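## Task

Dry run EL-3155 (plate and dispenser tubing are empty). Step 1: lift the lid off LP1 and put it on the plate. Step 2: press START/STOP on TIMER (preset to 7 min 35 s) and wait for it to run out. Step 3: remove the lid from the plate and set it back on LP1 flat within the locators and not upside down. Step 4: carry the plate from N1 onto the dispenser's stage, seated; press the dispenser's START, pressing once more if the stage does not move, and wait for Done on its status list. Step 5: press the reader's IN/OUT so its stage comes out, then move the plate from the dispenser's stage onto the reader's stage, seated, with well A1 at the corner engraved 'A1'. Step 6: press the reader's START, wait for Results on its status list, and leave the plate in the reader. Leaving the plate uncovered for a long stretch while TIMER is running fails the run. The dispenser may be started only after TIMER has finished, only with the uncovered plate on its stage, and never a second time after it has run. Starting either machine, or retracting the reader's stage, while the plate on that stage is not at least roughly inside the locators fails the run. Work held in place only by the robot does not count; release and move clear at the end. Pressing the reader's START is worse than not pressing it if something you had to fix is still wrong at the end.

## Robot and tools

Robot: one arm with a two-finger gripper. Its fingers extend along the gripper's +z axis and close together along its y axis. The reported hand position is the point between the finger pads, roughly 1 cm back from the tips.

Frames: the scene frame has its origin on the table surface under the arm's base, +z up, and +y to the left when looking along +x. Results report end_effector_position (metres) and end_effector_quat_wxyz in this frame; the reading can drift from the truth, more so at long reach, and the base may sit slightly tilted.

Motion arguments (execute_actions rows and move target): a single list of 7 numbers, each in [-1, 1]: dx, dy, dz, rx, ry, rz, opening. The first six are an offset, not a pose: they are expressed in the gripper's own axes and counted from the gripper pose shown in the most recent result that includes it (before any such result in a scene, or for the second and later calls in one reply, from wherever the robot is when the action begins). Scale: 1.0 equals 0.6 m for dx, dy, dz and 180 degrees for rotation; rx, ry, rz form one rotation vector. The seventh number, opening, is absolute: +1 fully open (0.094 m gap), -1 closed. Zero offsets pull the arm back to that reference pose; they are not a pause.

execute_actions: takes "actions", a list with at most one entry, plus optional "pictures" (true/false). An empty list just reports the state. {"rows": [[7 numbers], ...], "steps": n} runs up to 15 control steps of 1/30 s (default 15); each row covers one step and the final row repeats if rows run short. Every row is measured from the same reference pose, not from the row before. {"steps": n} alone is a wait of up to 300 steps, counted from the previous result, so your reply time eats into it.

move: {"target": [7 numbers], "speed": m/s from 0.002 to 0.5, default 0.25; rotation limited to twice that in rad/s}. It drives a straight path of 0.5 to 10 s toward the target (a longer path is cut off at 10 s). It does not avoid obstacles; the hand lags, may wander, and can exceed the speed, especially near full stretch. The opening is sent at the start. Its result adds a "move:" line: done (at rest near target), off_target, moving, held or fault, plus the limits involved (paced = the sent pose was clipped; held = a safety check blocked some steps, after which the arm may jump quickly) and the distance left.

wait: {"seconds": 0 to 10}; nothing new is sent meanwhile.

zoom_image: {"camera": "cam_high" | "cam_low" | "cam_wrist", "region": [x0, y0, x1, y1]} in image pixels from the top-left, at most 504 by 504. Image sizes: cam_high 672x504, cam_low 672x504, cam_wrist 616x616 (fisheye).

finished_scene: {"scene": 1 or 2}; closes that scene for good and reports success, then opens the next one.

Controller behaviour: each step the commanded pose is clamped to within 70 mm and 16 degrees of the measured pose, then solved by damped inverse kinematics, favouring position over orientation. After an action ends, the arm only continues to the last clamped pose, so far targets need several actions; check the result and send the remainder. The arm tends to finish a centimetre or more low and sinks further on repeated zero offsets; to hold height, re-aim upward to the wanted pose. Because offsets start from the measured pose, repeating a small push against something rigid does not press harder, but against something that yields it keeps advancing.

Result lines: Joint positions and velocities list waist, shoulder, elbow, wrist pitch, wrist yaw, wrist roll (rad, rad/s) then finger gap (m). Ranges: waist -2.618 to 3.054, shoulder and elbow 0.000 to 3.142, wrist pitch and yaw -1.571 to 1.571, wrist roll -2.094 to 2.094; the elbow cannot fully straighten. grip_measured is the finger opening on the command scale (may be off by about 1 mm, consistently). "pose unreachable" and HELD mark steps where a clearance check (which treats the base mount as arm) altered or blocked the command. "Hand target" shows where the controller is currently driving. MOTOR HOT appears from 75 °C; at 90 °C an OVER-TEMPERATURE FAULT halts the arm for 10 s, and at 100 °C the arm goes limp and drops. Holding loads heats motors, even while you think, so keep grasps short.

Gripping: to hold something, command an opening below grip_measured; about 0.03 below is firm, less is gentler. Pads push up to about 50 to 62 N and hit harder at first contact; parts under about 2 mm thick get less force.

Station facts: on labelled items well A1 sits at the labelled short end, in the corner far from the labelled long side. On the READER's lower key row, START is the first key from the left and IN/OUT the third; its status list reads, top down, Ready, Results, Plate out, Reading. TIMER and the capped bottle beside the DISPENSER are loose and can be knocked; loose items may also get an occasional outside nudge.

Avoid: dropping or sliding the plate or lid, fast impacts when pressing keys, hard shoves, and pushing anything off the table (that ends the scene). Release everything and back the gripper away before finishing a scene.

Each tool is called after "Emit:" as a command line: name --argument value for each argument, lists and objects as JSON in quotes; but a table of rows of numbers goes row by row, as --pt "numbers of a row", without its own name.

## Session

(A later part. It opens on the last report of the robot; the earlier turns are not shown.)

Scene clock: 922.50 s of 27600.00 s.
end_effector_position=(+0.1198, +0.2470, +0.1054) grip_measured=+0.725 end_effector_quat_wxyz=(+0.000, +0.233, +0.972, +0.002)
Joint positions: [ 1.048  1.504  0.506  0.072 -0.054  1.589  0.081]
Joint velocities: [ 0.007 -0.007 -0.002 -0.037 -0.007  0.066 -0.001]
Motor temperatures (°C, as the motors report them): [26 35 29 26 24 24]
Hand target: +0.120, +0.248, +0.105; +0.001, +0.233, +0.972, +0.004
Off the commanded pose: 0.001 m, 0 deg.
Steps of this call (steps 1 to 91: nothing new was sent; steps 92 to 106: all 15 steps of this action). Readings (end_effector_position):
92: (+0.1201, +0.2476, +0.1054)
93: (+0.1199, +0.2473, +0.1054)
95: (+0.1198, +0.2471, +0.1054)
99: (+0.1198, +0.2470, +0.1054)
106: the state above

Emit:
move --target '[0,0.01,-0.05,0,0,0,0.69]' --speed 0.03

Emit:
move --target '[0,0.02,-0.22,0,0,0,0.69]' --speed 0.12

Emit:
move --target '[-0.513,-0.19,-0.02,0,0,0.34,0.69]' --speed 0.15

Scene clock: 927.27 s of 27600.00 s.
end_effector_position=(+0.1164, +0.2447, +0.1296) grip_measured=+0.725 end_effector_quat_wxyz=(-0.004, +0.234, +0.972, -0.008)
Joint positions: [ 1.048  1.375  0.506 -0.079 -0.058  1.589  0.081]
Joint velocities: [-0.012 -0.007 -0.007  0.037 -0.095  0.051 -0.001]
Motor temperatures (°C, as the motors report them): [26 35 29 26 24 24]
Hand target: +0.122, +0.252, +0.135; +0.000, +0.233, +0.972, +0.002
Off the commanded pose: 0.011 m, 1 deg.
move: off_target
camera_calibration (this result's frames):
cam_wrist: T_world_to_cam=[[-0.436183, -0.899374, 0.0295085, 0.264832], [-0.717868, 0.367554, 0.591244, -0.0833134], [-0.542596, 0.236707, -0.805953, 0.235356], [0, 0, 0, 1]] pos_world=[0.18341, 0.213094, 0.231129]

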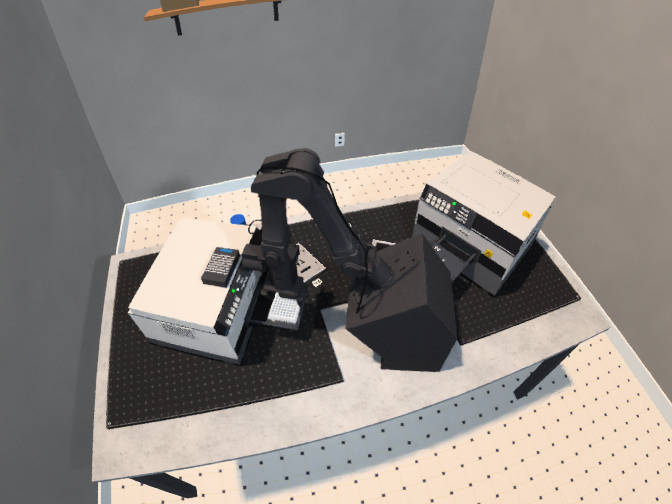

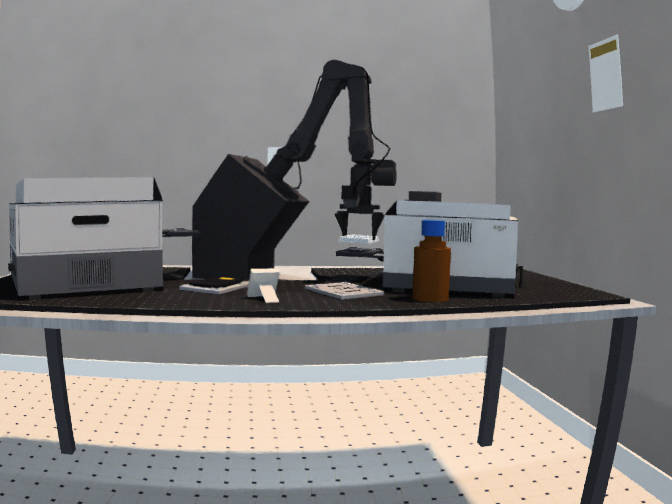

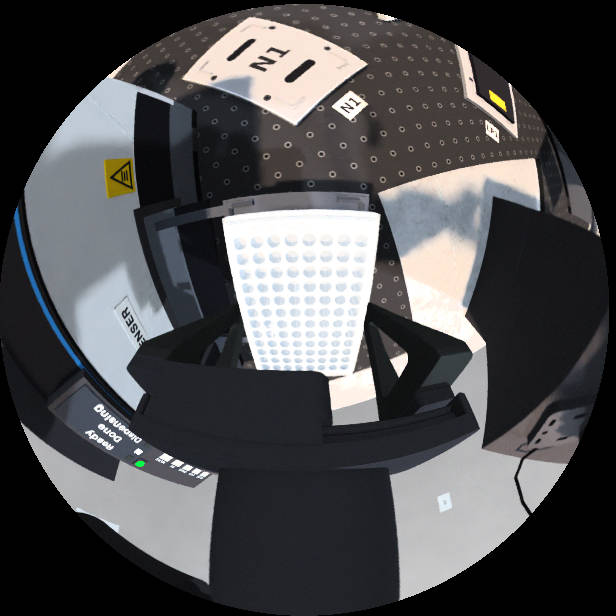

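Scene clock: 929.03 s of 27600.00 s.
end_effector_position=(+0.1163, +0.2491, +0.2497) grip_measured=+0.725 end_effector_quat_wxyz=(-0.011, +0.235, +0.972, -0.024)
Joint positions: [ 1.011  0.915  0.694 -0.763 -0.086  1.557  0.081]
Joint velocities: [ 0.002 -0.007 -0.002  0.007 -0.022  0.066 -0.   ]
Motor temperatures (°C, as the motors report them): [26 35 29 26 24 24]
Hand target: +0.123, +0.257, +0.260; -0.004, +0.234, +0.972, -0.008
Off the commanded pose: 0.016 m, 2 deg.
move: off_target
camera_calibration (this result's frames):
cam_wrist: T_world_to_cam=[[-0.436969, -0.89722, 0.063673, 0.256221], [-0.704434, 0.385376, 0.596035, -0.163239], [-0.559312, 0.215595, -0.80043, 0.336892], [0, 0, 0, 1]] pos_world=[0.185397, 0.220162, 0.35064]

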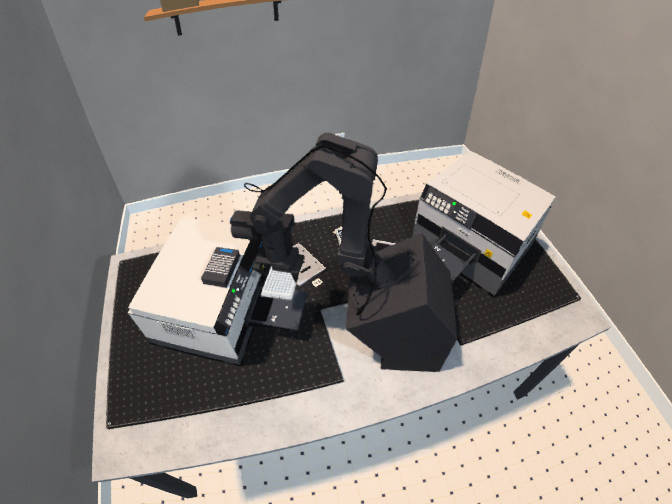

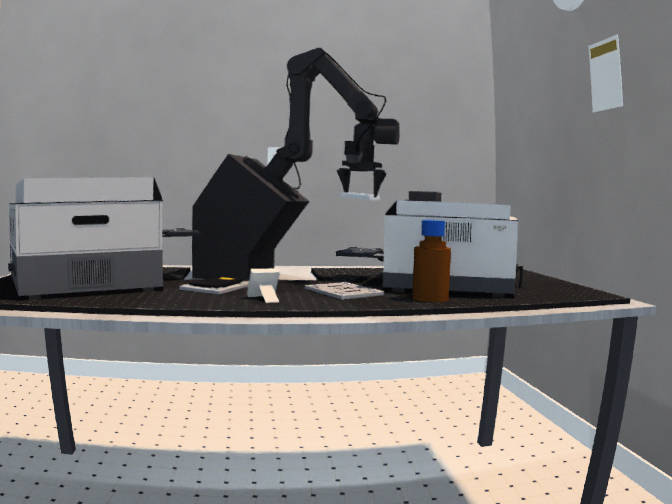

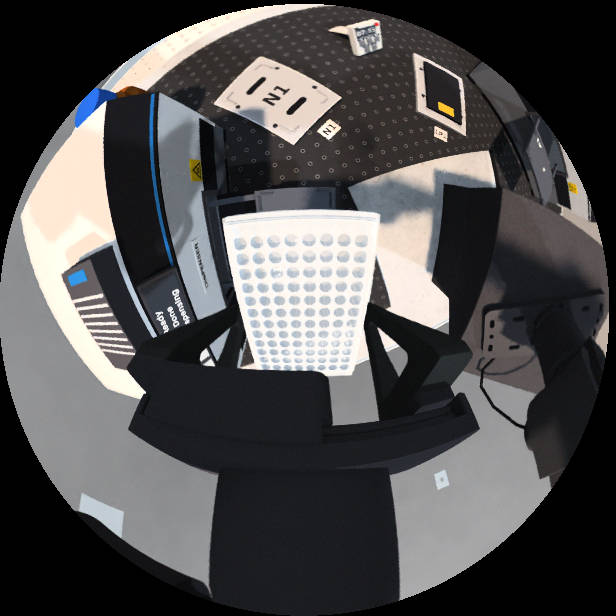

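Scene clock: 933.07 s of 27600.00 s.
end_effector_position=(+0.3264, +0.0148, +0.2547) grip_measured=+0.725 end_effector_quat_wxyz=(-0.019, +0.695, +0.718, -0.022)
Joint positions: [-0.336  1.809  1.105 -0.861 -0.618  1.239  0.081]
Joint velocities: [-0.002 -0.017 -0.002 -0.081  0.051 -0.037 -0.001]
Motor temperatures (°C, as the motors report them): [26 34 30 25 24 24]
Hand target: +0.336, +0.011, +0.263; -0.007, +0.701, +0.713, -0.016
Off the commanded pose: 0.017 m, 3 deg.
move: off_target
camera_calibration (this result's frames):
cam_wrist: T_world_to_cam=[[-0.996201, -0.0522434, 0.0696735, 0.305974], [-0.00166497, 0.811344, 0.584566, -0.160673], [-0.0870689, 0.582229, -0.808349, 0.351389], [0, 0, 0, 1]] pos_world=[0.335139, -0.0582428, 0.356651]

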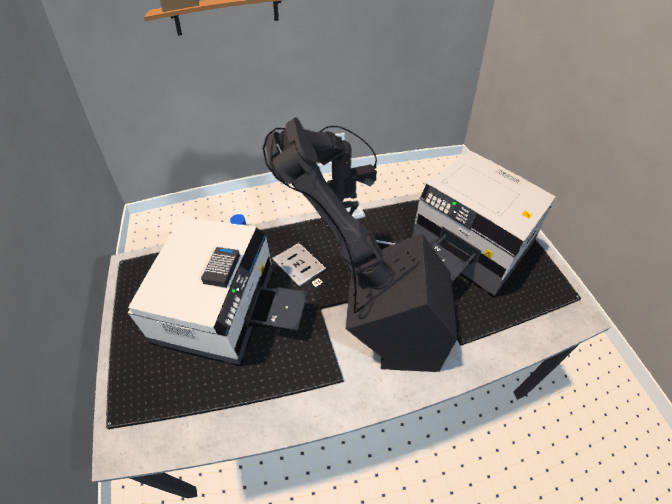

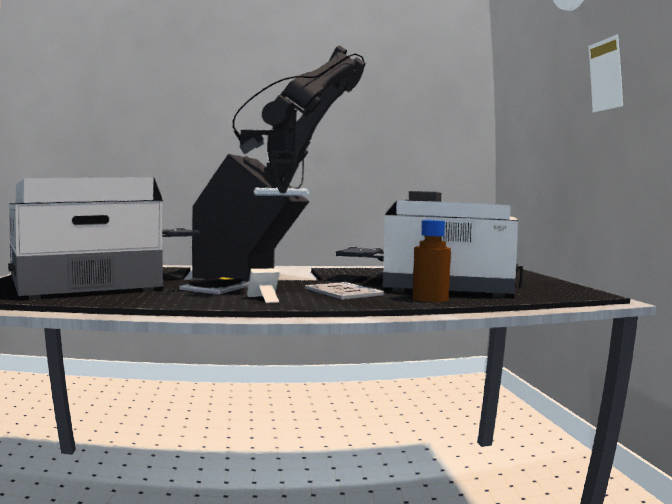

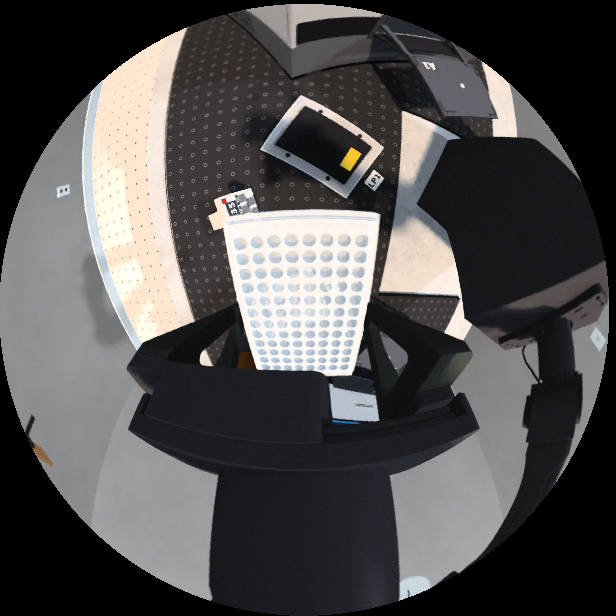

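Emit:
move --target '[-0.362,-0.138,0,-0.02,0,0.34,0.69]' --speed 0.15

Scene clock: 939.03 s of 27600.00 s.
end_effector_position=(+0.2495, -0.1890, +0.2516) grip_measured=+0.725 end_effector_quat_wxyz=(-0.005, +0.963, +0.270, -0.000)
Joint positions: [-0.887  2.304  1.194 -0.789 -0.572  1.66   0.081]
Joint velocities: [-0.007  0.032  0.022  0.007  0.022 -0.081  0.001]
Motor temperatures (°C, as the motors report them): [27 34 30 25 24 24]
Hand target: +0.253, -0.201, +0.260; +0.013, +0.964, +0.265, -0.001
Off the commanded pose: 0.018 m, 3 deg.
move: off_target
camera_calibration (this result's frames):
cam_wrist: T_world_to_cam=[[-0.537402, 0.843049, 0.0216345, 0.285775], [0.688021, 0.423456, 0.589332, -0.240197], [0.487674, 0.331593, -0.807601, 0.269816], [0, 0, 0, 1]] pos_world=[0.187255, -0.228679, 0.353277]

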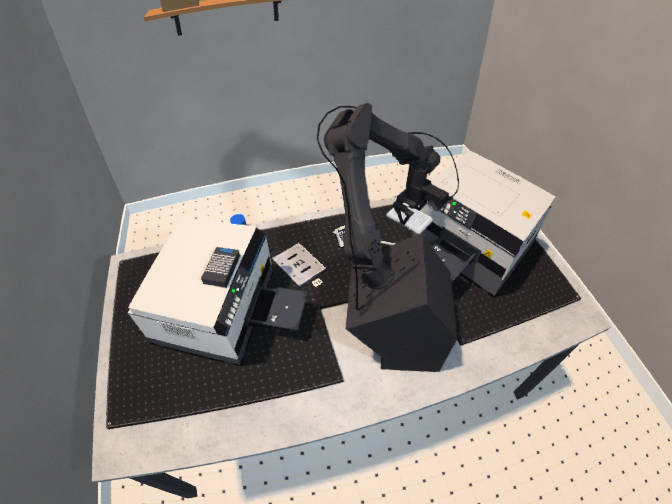

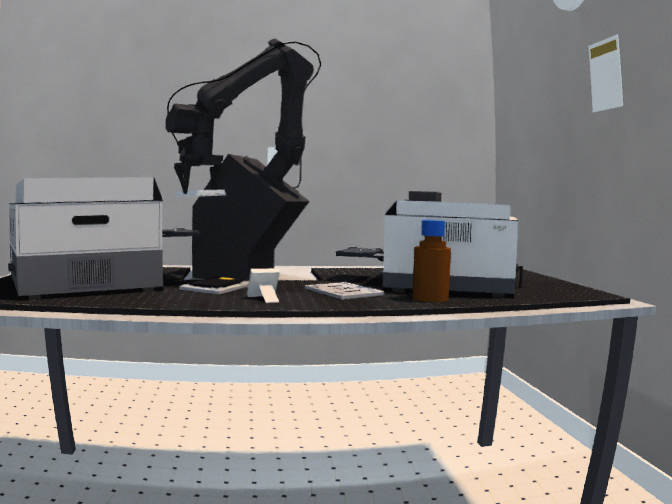

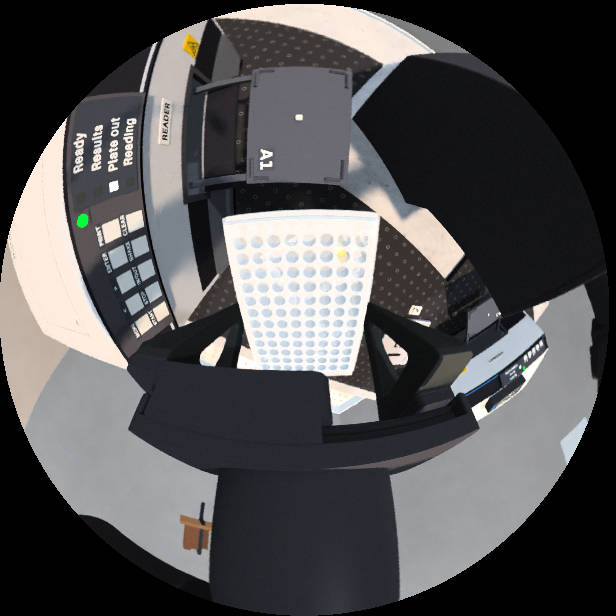

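Emit:
move --target '[-0.25,0.02,0.1,-0.012,0,0.008,0.69]' --speed 0.1

Emit:
zoom_image --camera "cam_low" --region '[150,180,250,255]'

Scene clock: 945.47 s of 27600.00 s.
end_effector_position=(+0.1294, -0.2617, +0.1854) grip_measured=+0.725 end_effector_quat_wxyz=(-0.006, +0.967, +0.253, +0.013)
Joint positions: [-1.184  2.672  1.144 -0.524 -0.481  1.382  0.081]
Joint velocities: [-0.007  0.012 -0.002 -0.007  0.081  0.022  0.   ]
Motor temperatures (°C, as the motors report them): [28 35 31 25 24 24]
Hand target: +0.130, -0.275, +0.192; +0.013, +0.966, +0.259, +0.008
Off the commanded pose: 0.016 m, 2 deg.
move: off_target
camera_calibration (this result's frames):
cam_wrist: T_world_to_cam=[[-0.507631, 0.861433, 0.01559, 0.285999], [0.687536, 0.394118, 0.609889, -0.0991765], [0.519235, 0.320318, -0.792333, 0.289222], [0, 0, 0, 1]] pos_world=[0.0631956, -0.299925, 0.285188]

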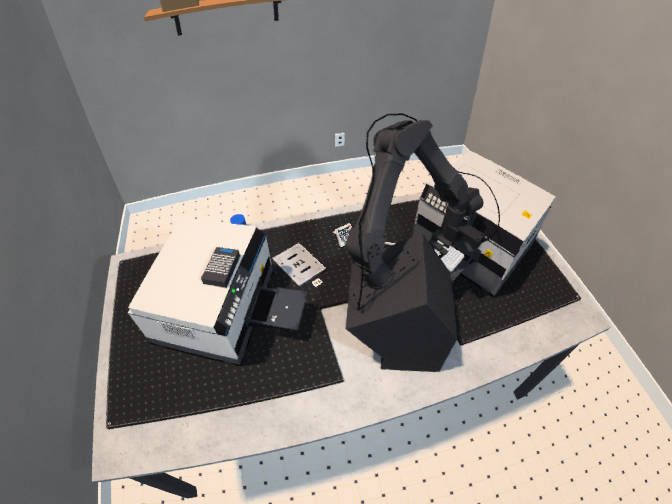

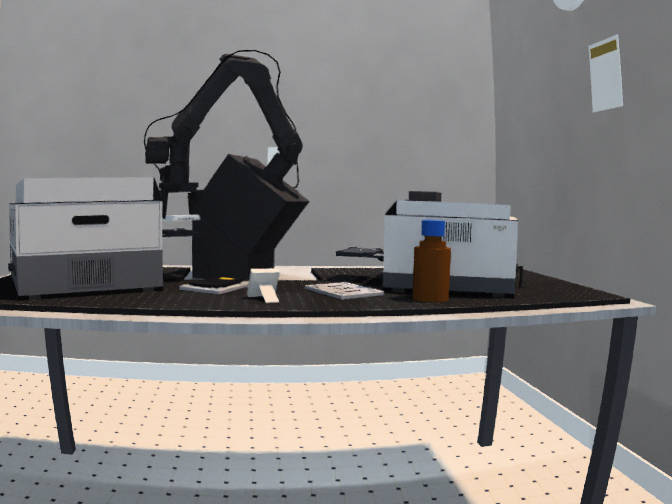

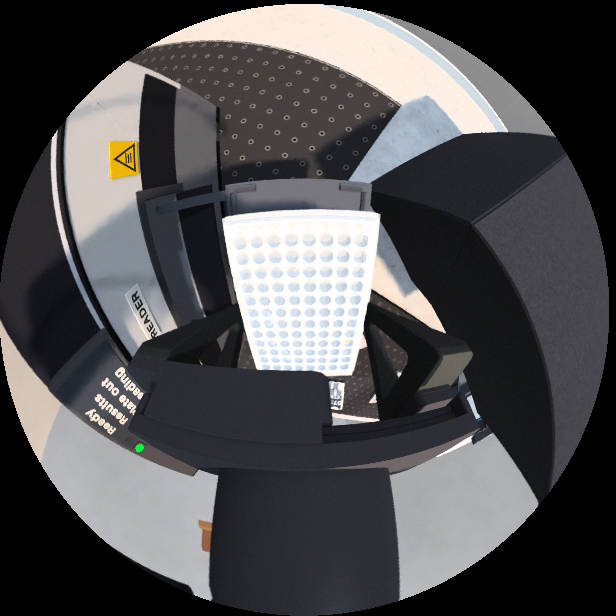

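Region (150, 180, 250, 255) of cam_low's 672x504 image, scaled by 5.040, with more detail than that image has; it fills the top 378 rows of this view, and the rest is white.

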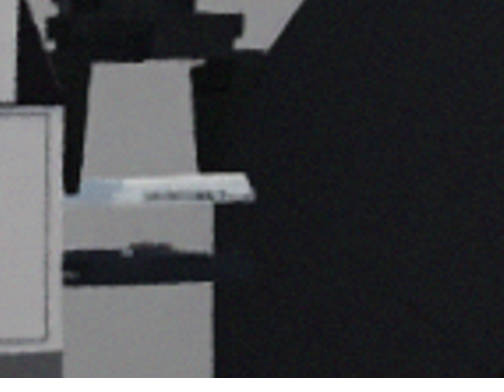

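Emit:
move --target '[-0.026,0.022,0.015,-0.013,-0.014,-0.004,0.69]' --speed 0.03

Emit:
zoom_image --camera "cam_wrist" --region '[190,150,420,380]'

Emit:
zoom_image --camera "cam_low" --region '[150,180,250,255]'

Scene clock: 950.70 s of 27600.00 s.
end_effector_position=(+0.1237, -0.2720, +0.1739) grip_measured=+0.725 end_effector_quat_wxyz=(+0.009, +0.965, +0.260, +0.005)
Joint positions: [-1.184  2.711  1.144 -0.454 -0.463  1.381  0.081]
Joint velocities: [-0.007  0.012 -0.022 -0.022 -0.051 -0.081 -0.001]
Motor temperatures (°C, as the motors report them): [28 36 31 25 24 24]
Hand target: +0.122, -0.281, +0.176; +0.020, +0.966, +0.259, -0.003
Off the commanded pose: 0.009 m, 2 deg.
move: done
camera_calibration (this result's frames):
cam_wrist: T_world_to_cam=[[-0.519815, 0.854241, -0.0080096, 0.295896], [0.686099, 0.423048, 0.59186, -0.0730272], [0.50898, 0.302162, -0.806001, 0.285032], [0, 0, 0, 1]] pos_world=[0.0588392, -0.307998, 0.275328]

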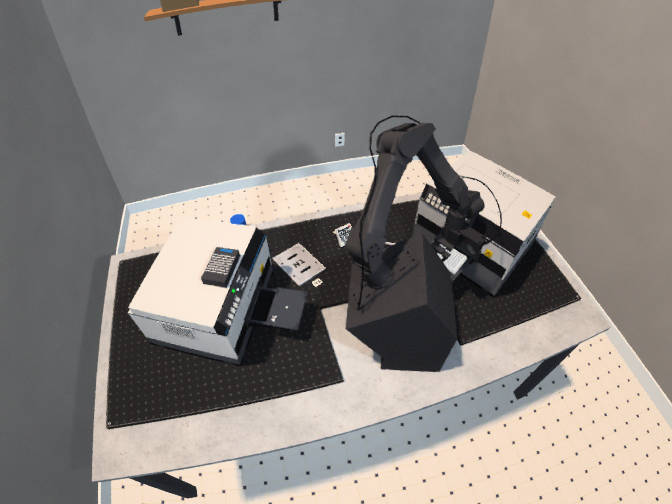

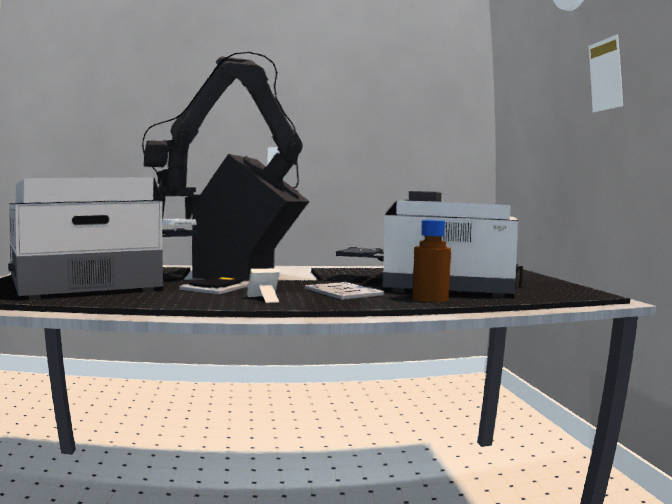

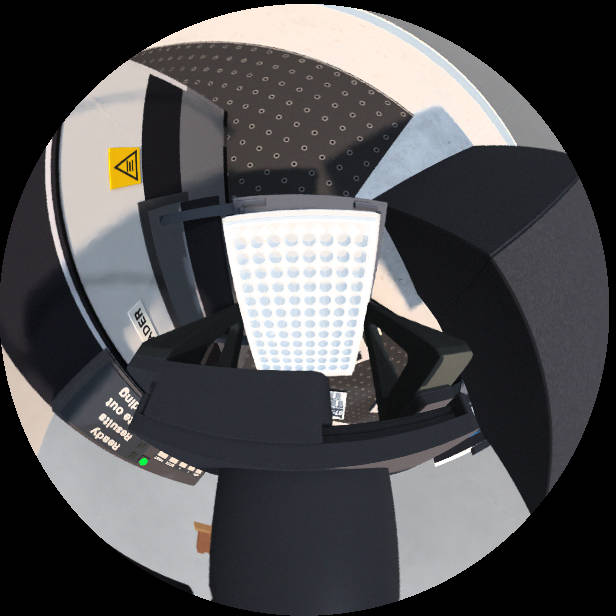

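Region (190, 150, 420, 380) of cam_wrist's 616x616 image, scaled by 2.191, with more detail than that image has.

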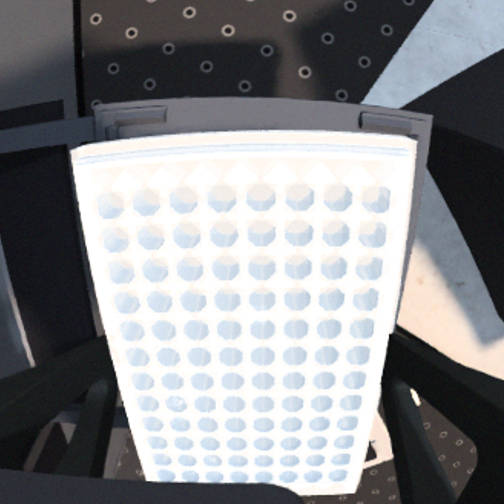

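Region (150, 180, 250, 255) of cam_low's 672x504 image, scaled by 5.040, with more detail than that image has; it fills the top 378 rows of this view, and the rest is white.

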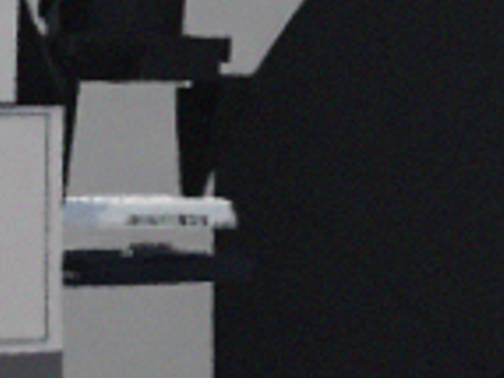

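Emit:
execute_actions --actions '[{"rows":[[-0.008,0.005,0.003,-0.002,-0.005,0.014,0.69]]}]'

Emit:
zoom_image --camera "cam_wrist" --region '[190,150,420,380]'

Scene clock: 953.83 s of 27600.00 s.
end_effector_position=(+0.1219, -0.2716, +0.1709) grip_measured=+0.725 end_effector_quat_wxyz=(+0.007, +0.971, +0.241, +0.005)
Joint positions: [-1.184  2.721  1.144 -0.449 -0.463  1.42   0.081]
Joint velocities: [-0.002  0.012 -0.012 -0.037 -0.007  0.081 -0.   ]
Motor temperatures (°C, as the motors report them): [28 36 31 25 24 24]
Hand target: +0.121, -0.277, +0.172; +0.014, +0.971, +0.239, -0.001
Off the commanded pose: 0.006 m, 1 deg.
Steps of this call (steps 1 to 79: nothing new was sent; steps 80 to 94: all 15 steps of this action). Readings (end_effector_position):
80: (+0.1236, -0.2725, +0.1736)
81: (+0.1235, -0.2726, +0.1733)
83: (+0.1228, -0.2722, +0.1722)
87: (+0.1219, -0.2715, +0.1709)
94: the state above
camera_calibration (this result's frames):
cam_wrist: T_world_to_cam=[[-0.484961, 0.87453, -0.0032728, 0.295015], [0.703541, 0.392358, 0.592524, -0.0807944], [0.519464, 0.285048, -0.805546, 0.27744], [0, 0, 0, 1]] pos_world=[0.0557931, -0.305383, 0.272329]

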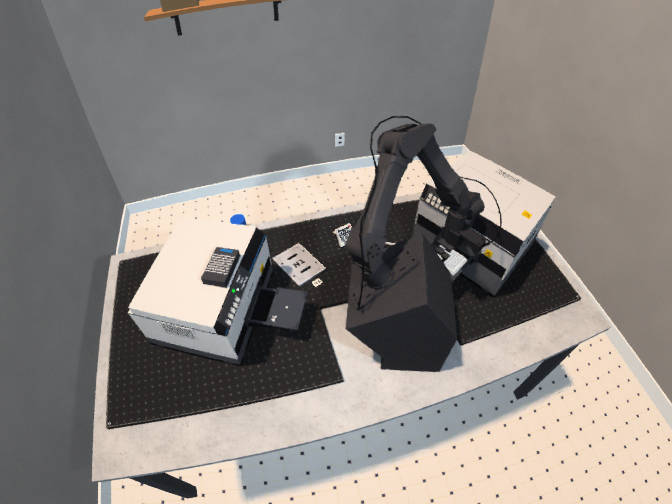

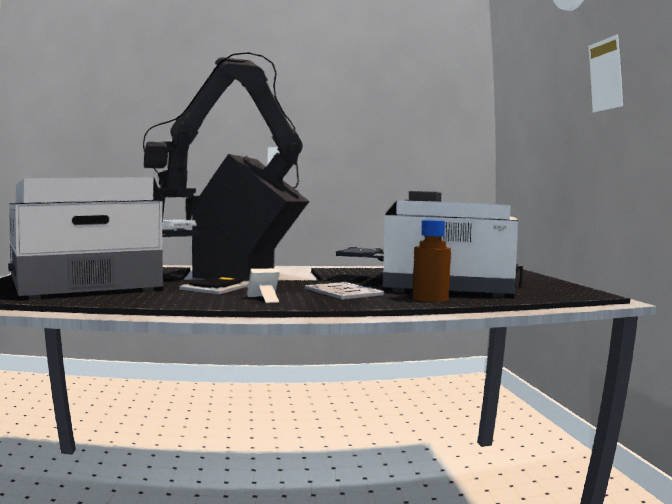

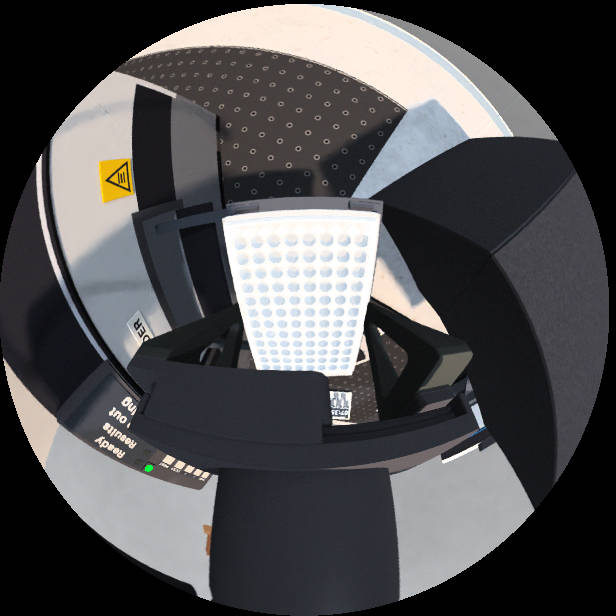

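Region (190, 150, 420, 380) of cam_wrist's 616x616 image, scaled by 2.191, with more detail than that image has.

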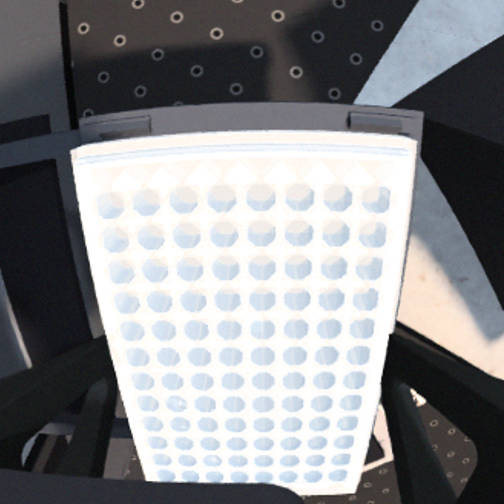

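Emit:
execute_actions --actions '[{"rows":[[0,0.005,0.004,-0.003,-0.003,0.002,0.69],[0,0.005,0.006,-0.003,-0.003,0.002,0.69]]}]'

Emit:
zoom_image --camera "cam_wrist" --region '[190,150,420,380]'

Emit:
zoom_image --camera "cam_low" --region '[150,195,220,248]'

Scene clock: 958.13 s of 27600.00 s.
end_effector_position=(+0.1256, -0.2733, +0.1690) grip_measured=+0.725 end_effector_quat_wxyz=(+0.011, +0.970, +0.243, +0.002)
Joint positions: [-1.168  2.721  1.144 -0.432 -0.463  1.435  0.081]
Joint velocities: [ 0.007  0.007  0.012 -0.051 -0.037 -0.007  0.   ]
Motor temperatures (°C, as the motors report them): [28 36 30 25 24 24]
Hand target: +0.123, -0.274, +0.167; +0.012, +0.971, +0.238, +0.001
Off the commanded pose: 0.003 m, 1 deg.
Steps of this call (steps 1 to 114: nothing new was sent; steps 115 to 129: all 15 steps of this action). Readings (end_effector_position):
115: (+0.1221, -0.2718, +0.1708)
116: (+0.1226, -0.2721, +0.1706)
118: (+0.1240, -0.2724, +0.1698)
122: (+0.1254, -0.2728, +0.1689)
129: the state above
camera_calibration (this result's frames):
cam_wrist: T_world_to_cam=[[-0.488885, 0.872277, -0.0111268, 0.299479], [0.703755, 0.401907, 0.585833, -0.0778048], [0.51548, 0.278574, -0.810356, 0.274007], [0, 0, 0, 1]] pos_world=[0.0599211, -0.30629, 0.270956]

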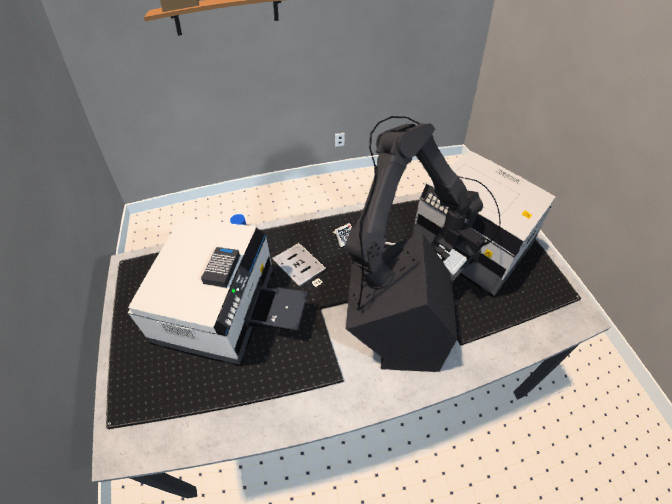

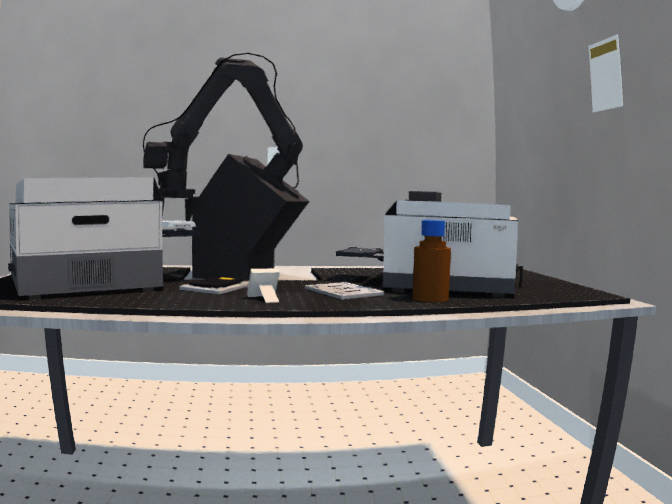

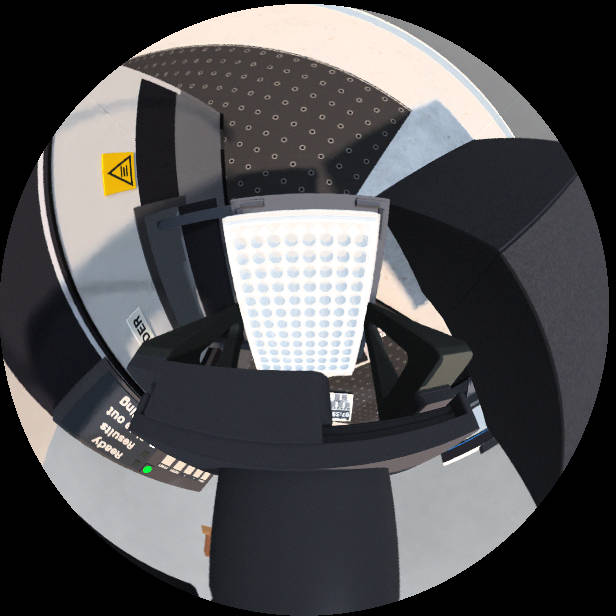

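Region (190, 150, 420, 380) of cam_wrist's 616x616 image, scaled by 2.191, with more detail than that image has.

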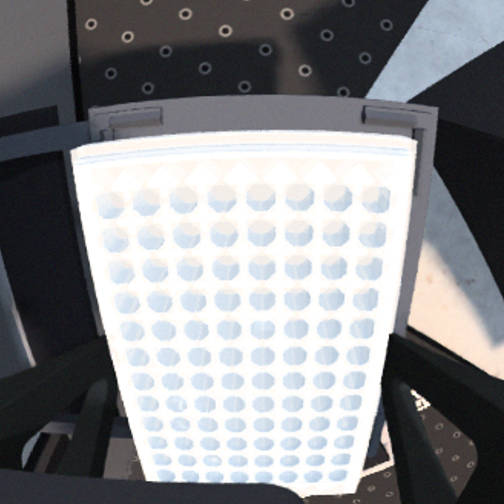

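Region (150, 195, 220, 248) of cam_low's 672x504 image, scaled by 7.200, with more detail than that image has; it fills the top 382 rows of this view, and the rest is white.

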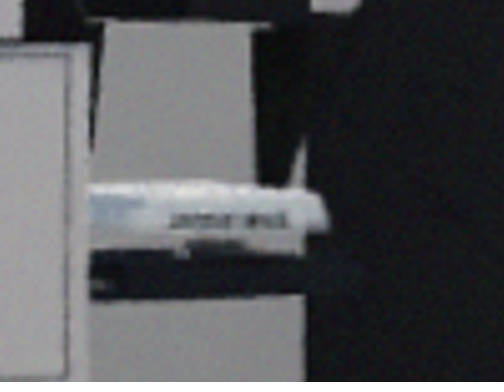

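Emit:
execute_actions --actions '[{"rows":[[-0.004,-0.007,0.005,0.005,0.002,0.002,0.69]]}]'

Emit:
zoom_image --camera "cam_wrist" --region '[190,150,420,380]'

Emit:
zoom_image --camera "cam_low" --region '[150,195,220,248]'

Scene clock: 962.97 s of 27600.00 s.
end_effector_position=(+0.1227, -0.2709, +0.1647) grip_measured=+0.725 end_effector_quat_wxyz=(+0.005, +0.971, +0.241, +0.002)
Joint positions: [-1.168  2.735  1.144 -0.433 -0.464  1.434  0.081]
Joint velocities: [-0.012  0.012 -0.007  0.022  0.007 -0.022  0.   ]
Motor temperatures (°C, as the motors report them): [28 36 30 25 24 24]
Hand target: +0.122, -0.271, +0.166; +0.003, +0.971, +0.240, +0.003
Off the commanded pose: 0.002 m, 0 deg.
Steps of this call (steps 1 to 130: nothing new was sent; steps 131 to 145: all 15 steps of this action). Readings (end_effector_position):
131: (+0.1255, -0.2733, +0.1687)
132: (+0.1252, -0.2729, +0.1682)
134: (+0.1241, -0.2720, +0.1666)
138: (+0.1227, -0.2709, +0.1647)
145: the state above
camera_calibration (this result's frames):
cam_wrist: T_world_to_cam=[[-0.484618, 0.874725, 0.00150259, 0.294014], [0.707651, 0.391044, 0.588485, -0.0781377], [0.514175, 0.286254, -0.808507, 0.273338], [0, 0, 0, 1]] pos_world=[0.057235, -0.30487, 0.266537]

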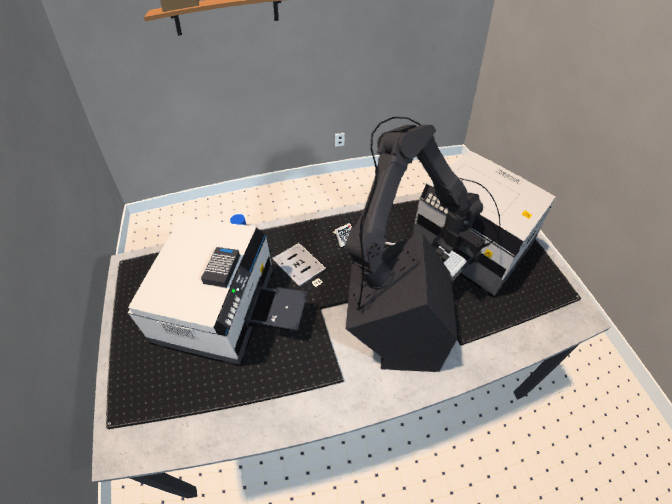

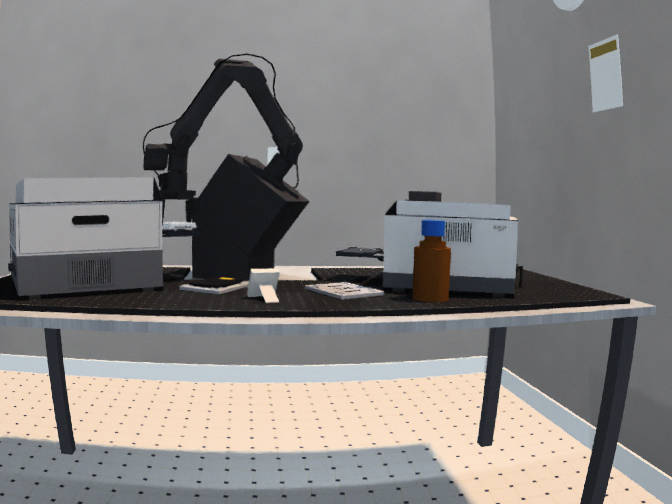

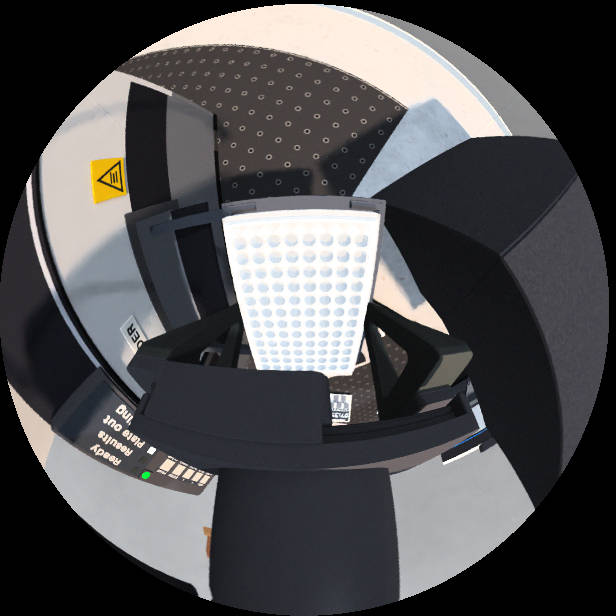

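Region (190, 150, 420, 380) of cam_wrist's 616x616 image, scaled by 2.191, with more detail than that image has.

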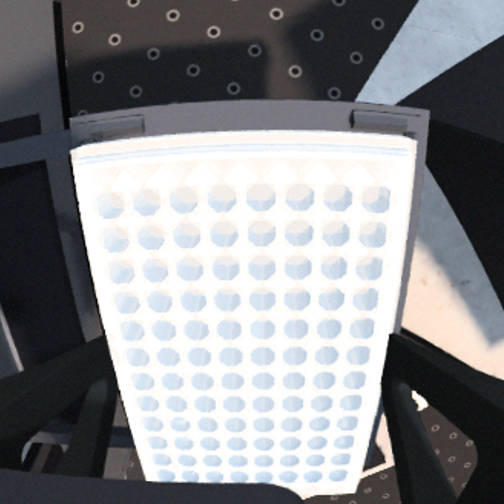

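Region (150, 195, 220, 248) of cam_low's 672x504 image, scaled by 7.200, with more detail than that image has; it fills the top 382 rows of this view, and the rest is white.

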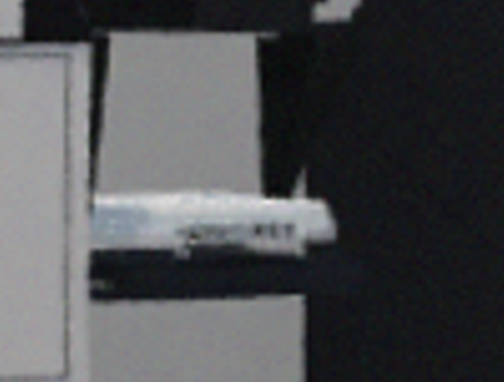

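One more small shoulder step.

Emit:
execute_actions --actions '[{"rows":[[-0.003,-0.005,0.002,0.003,0.001,0.003,0.69]]}]'

Emit:
zoom_image --camera "cam_wrist" --region '[190,150,420,380]'

Emit:
zoom_image --camera "cam_low" --region '[150,195,220,248]'

Scene clock: 966.27 s of 27600.00 s.
end_effector_position=(+0.1227, -0.2709, +0.1647) grip_measured=+0.725 end_effector_quat_wxyz=(+0.005, +0.971, +0.241, +0.002)
Joint positions: [-1.168  2.735  1.144 -0.433 -0.464  1.434  0.081]
Joint velocities: [ 0.012 -0.007 -0.002  0.007  0.007 -0.081 -0.   ]
Motor temperatures (°C, as the motors report them): [28 37 30 25 24 24]
Hand target: +0.120, -0.269, +0.164; +0.000, +0.972, +0.236, +0.002
Off the commanded pose: 0.004 m, 1 deg.
Steps of this call (steps 1 to 84: nothing new was sent; steps 85 to 99: all 15 steps of this action). Readings (end_effector_position):
85: (+0.1227, -0.2709, +0.1647)
86: (+0.1227, -0.2709, +0.1647)
88: (+0.1227, -0.2709, +0.1647)
92: (+0.1227, -0.2709, +0.1647)
99: the state above
camera_calibration (this result's frames):
cam_wrist: T_world_to_cam=[[-0.484618, 0.874725, 0.00150259, 0.294014], [0.707651, 0.391044, 0.588485, -0.0781377], [0.514175, 0.286254, -0.808507, 0.273338], [0, 0, 0, 1]] pos_world=[0.057235, -0.30487, 0.266537]

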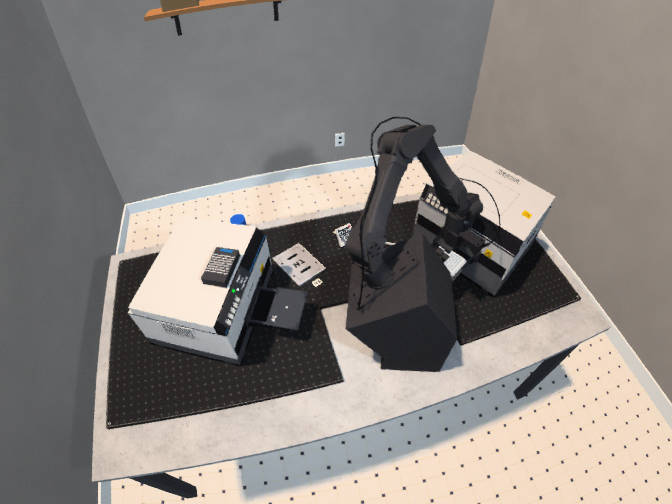

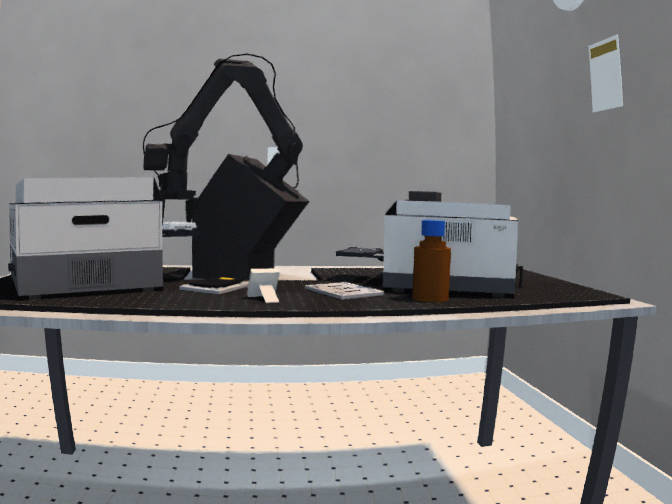

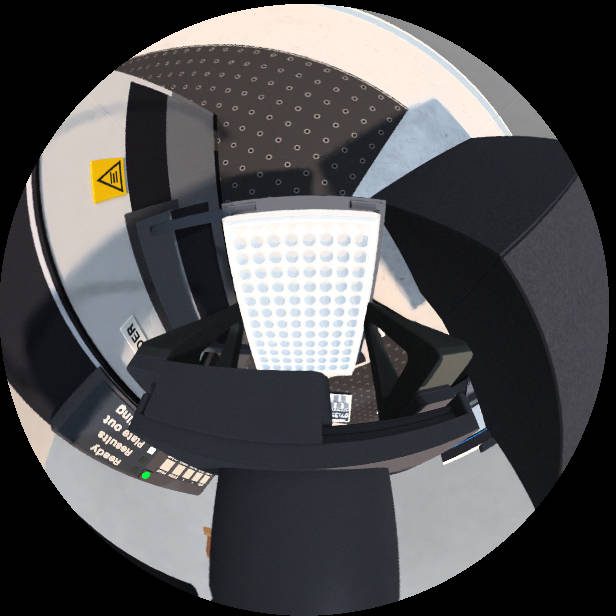

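Region (190, 150, 420, 380) of cam_wrist's 616x616 image, scaled by 2.191, with more detail than that image has.

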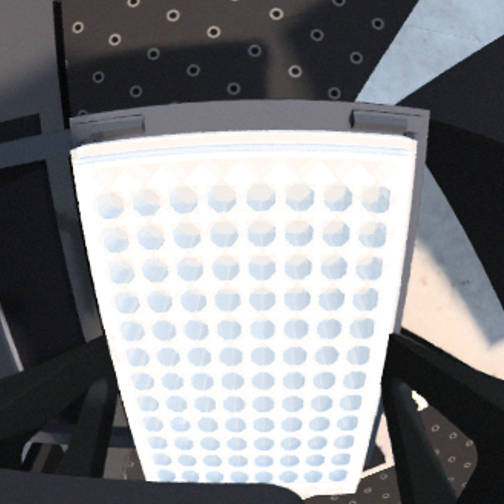

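Region (150, 195, 220, 248) of cam_low's 672x504 image, scaled by 7.200, with more detail than that image has; it fills the top 382 rows of this view, and the rest is white.

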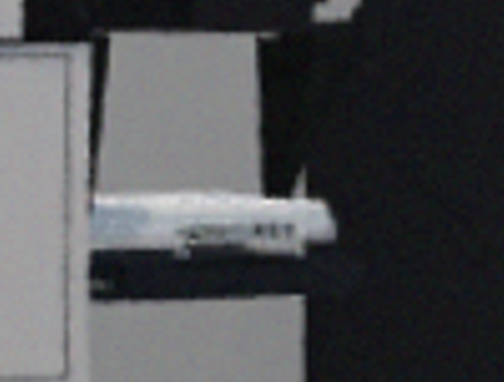

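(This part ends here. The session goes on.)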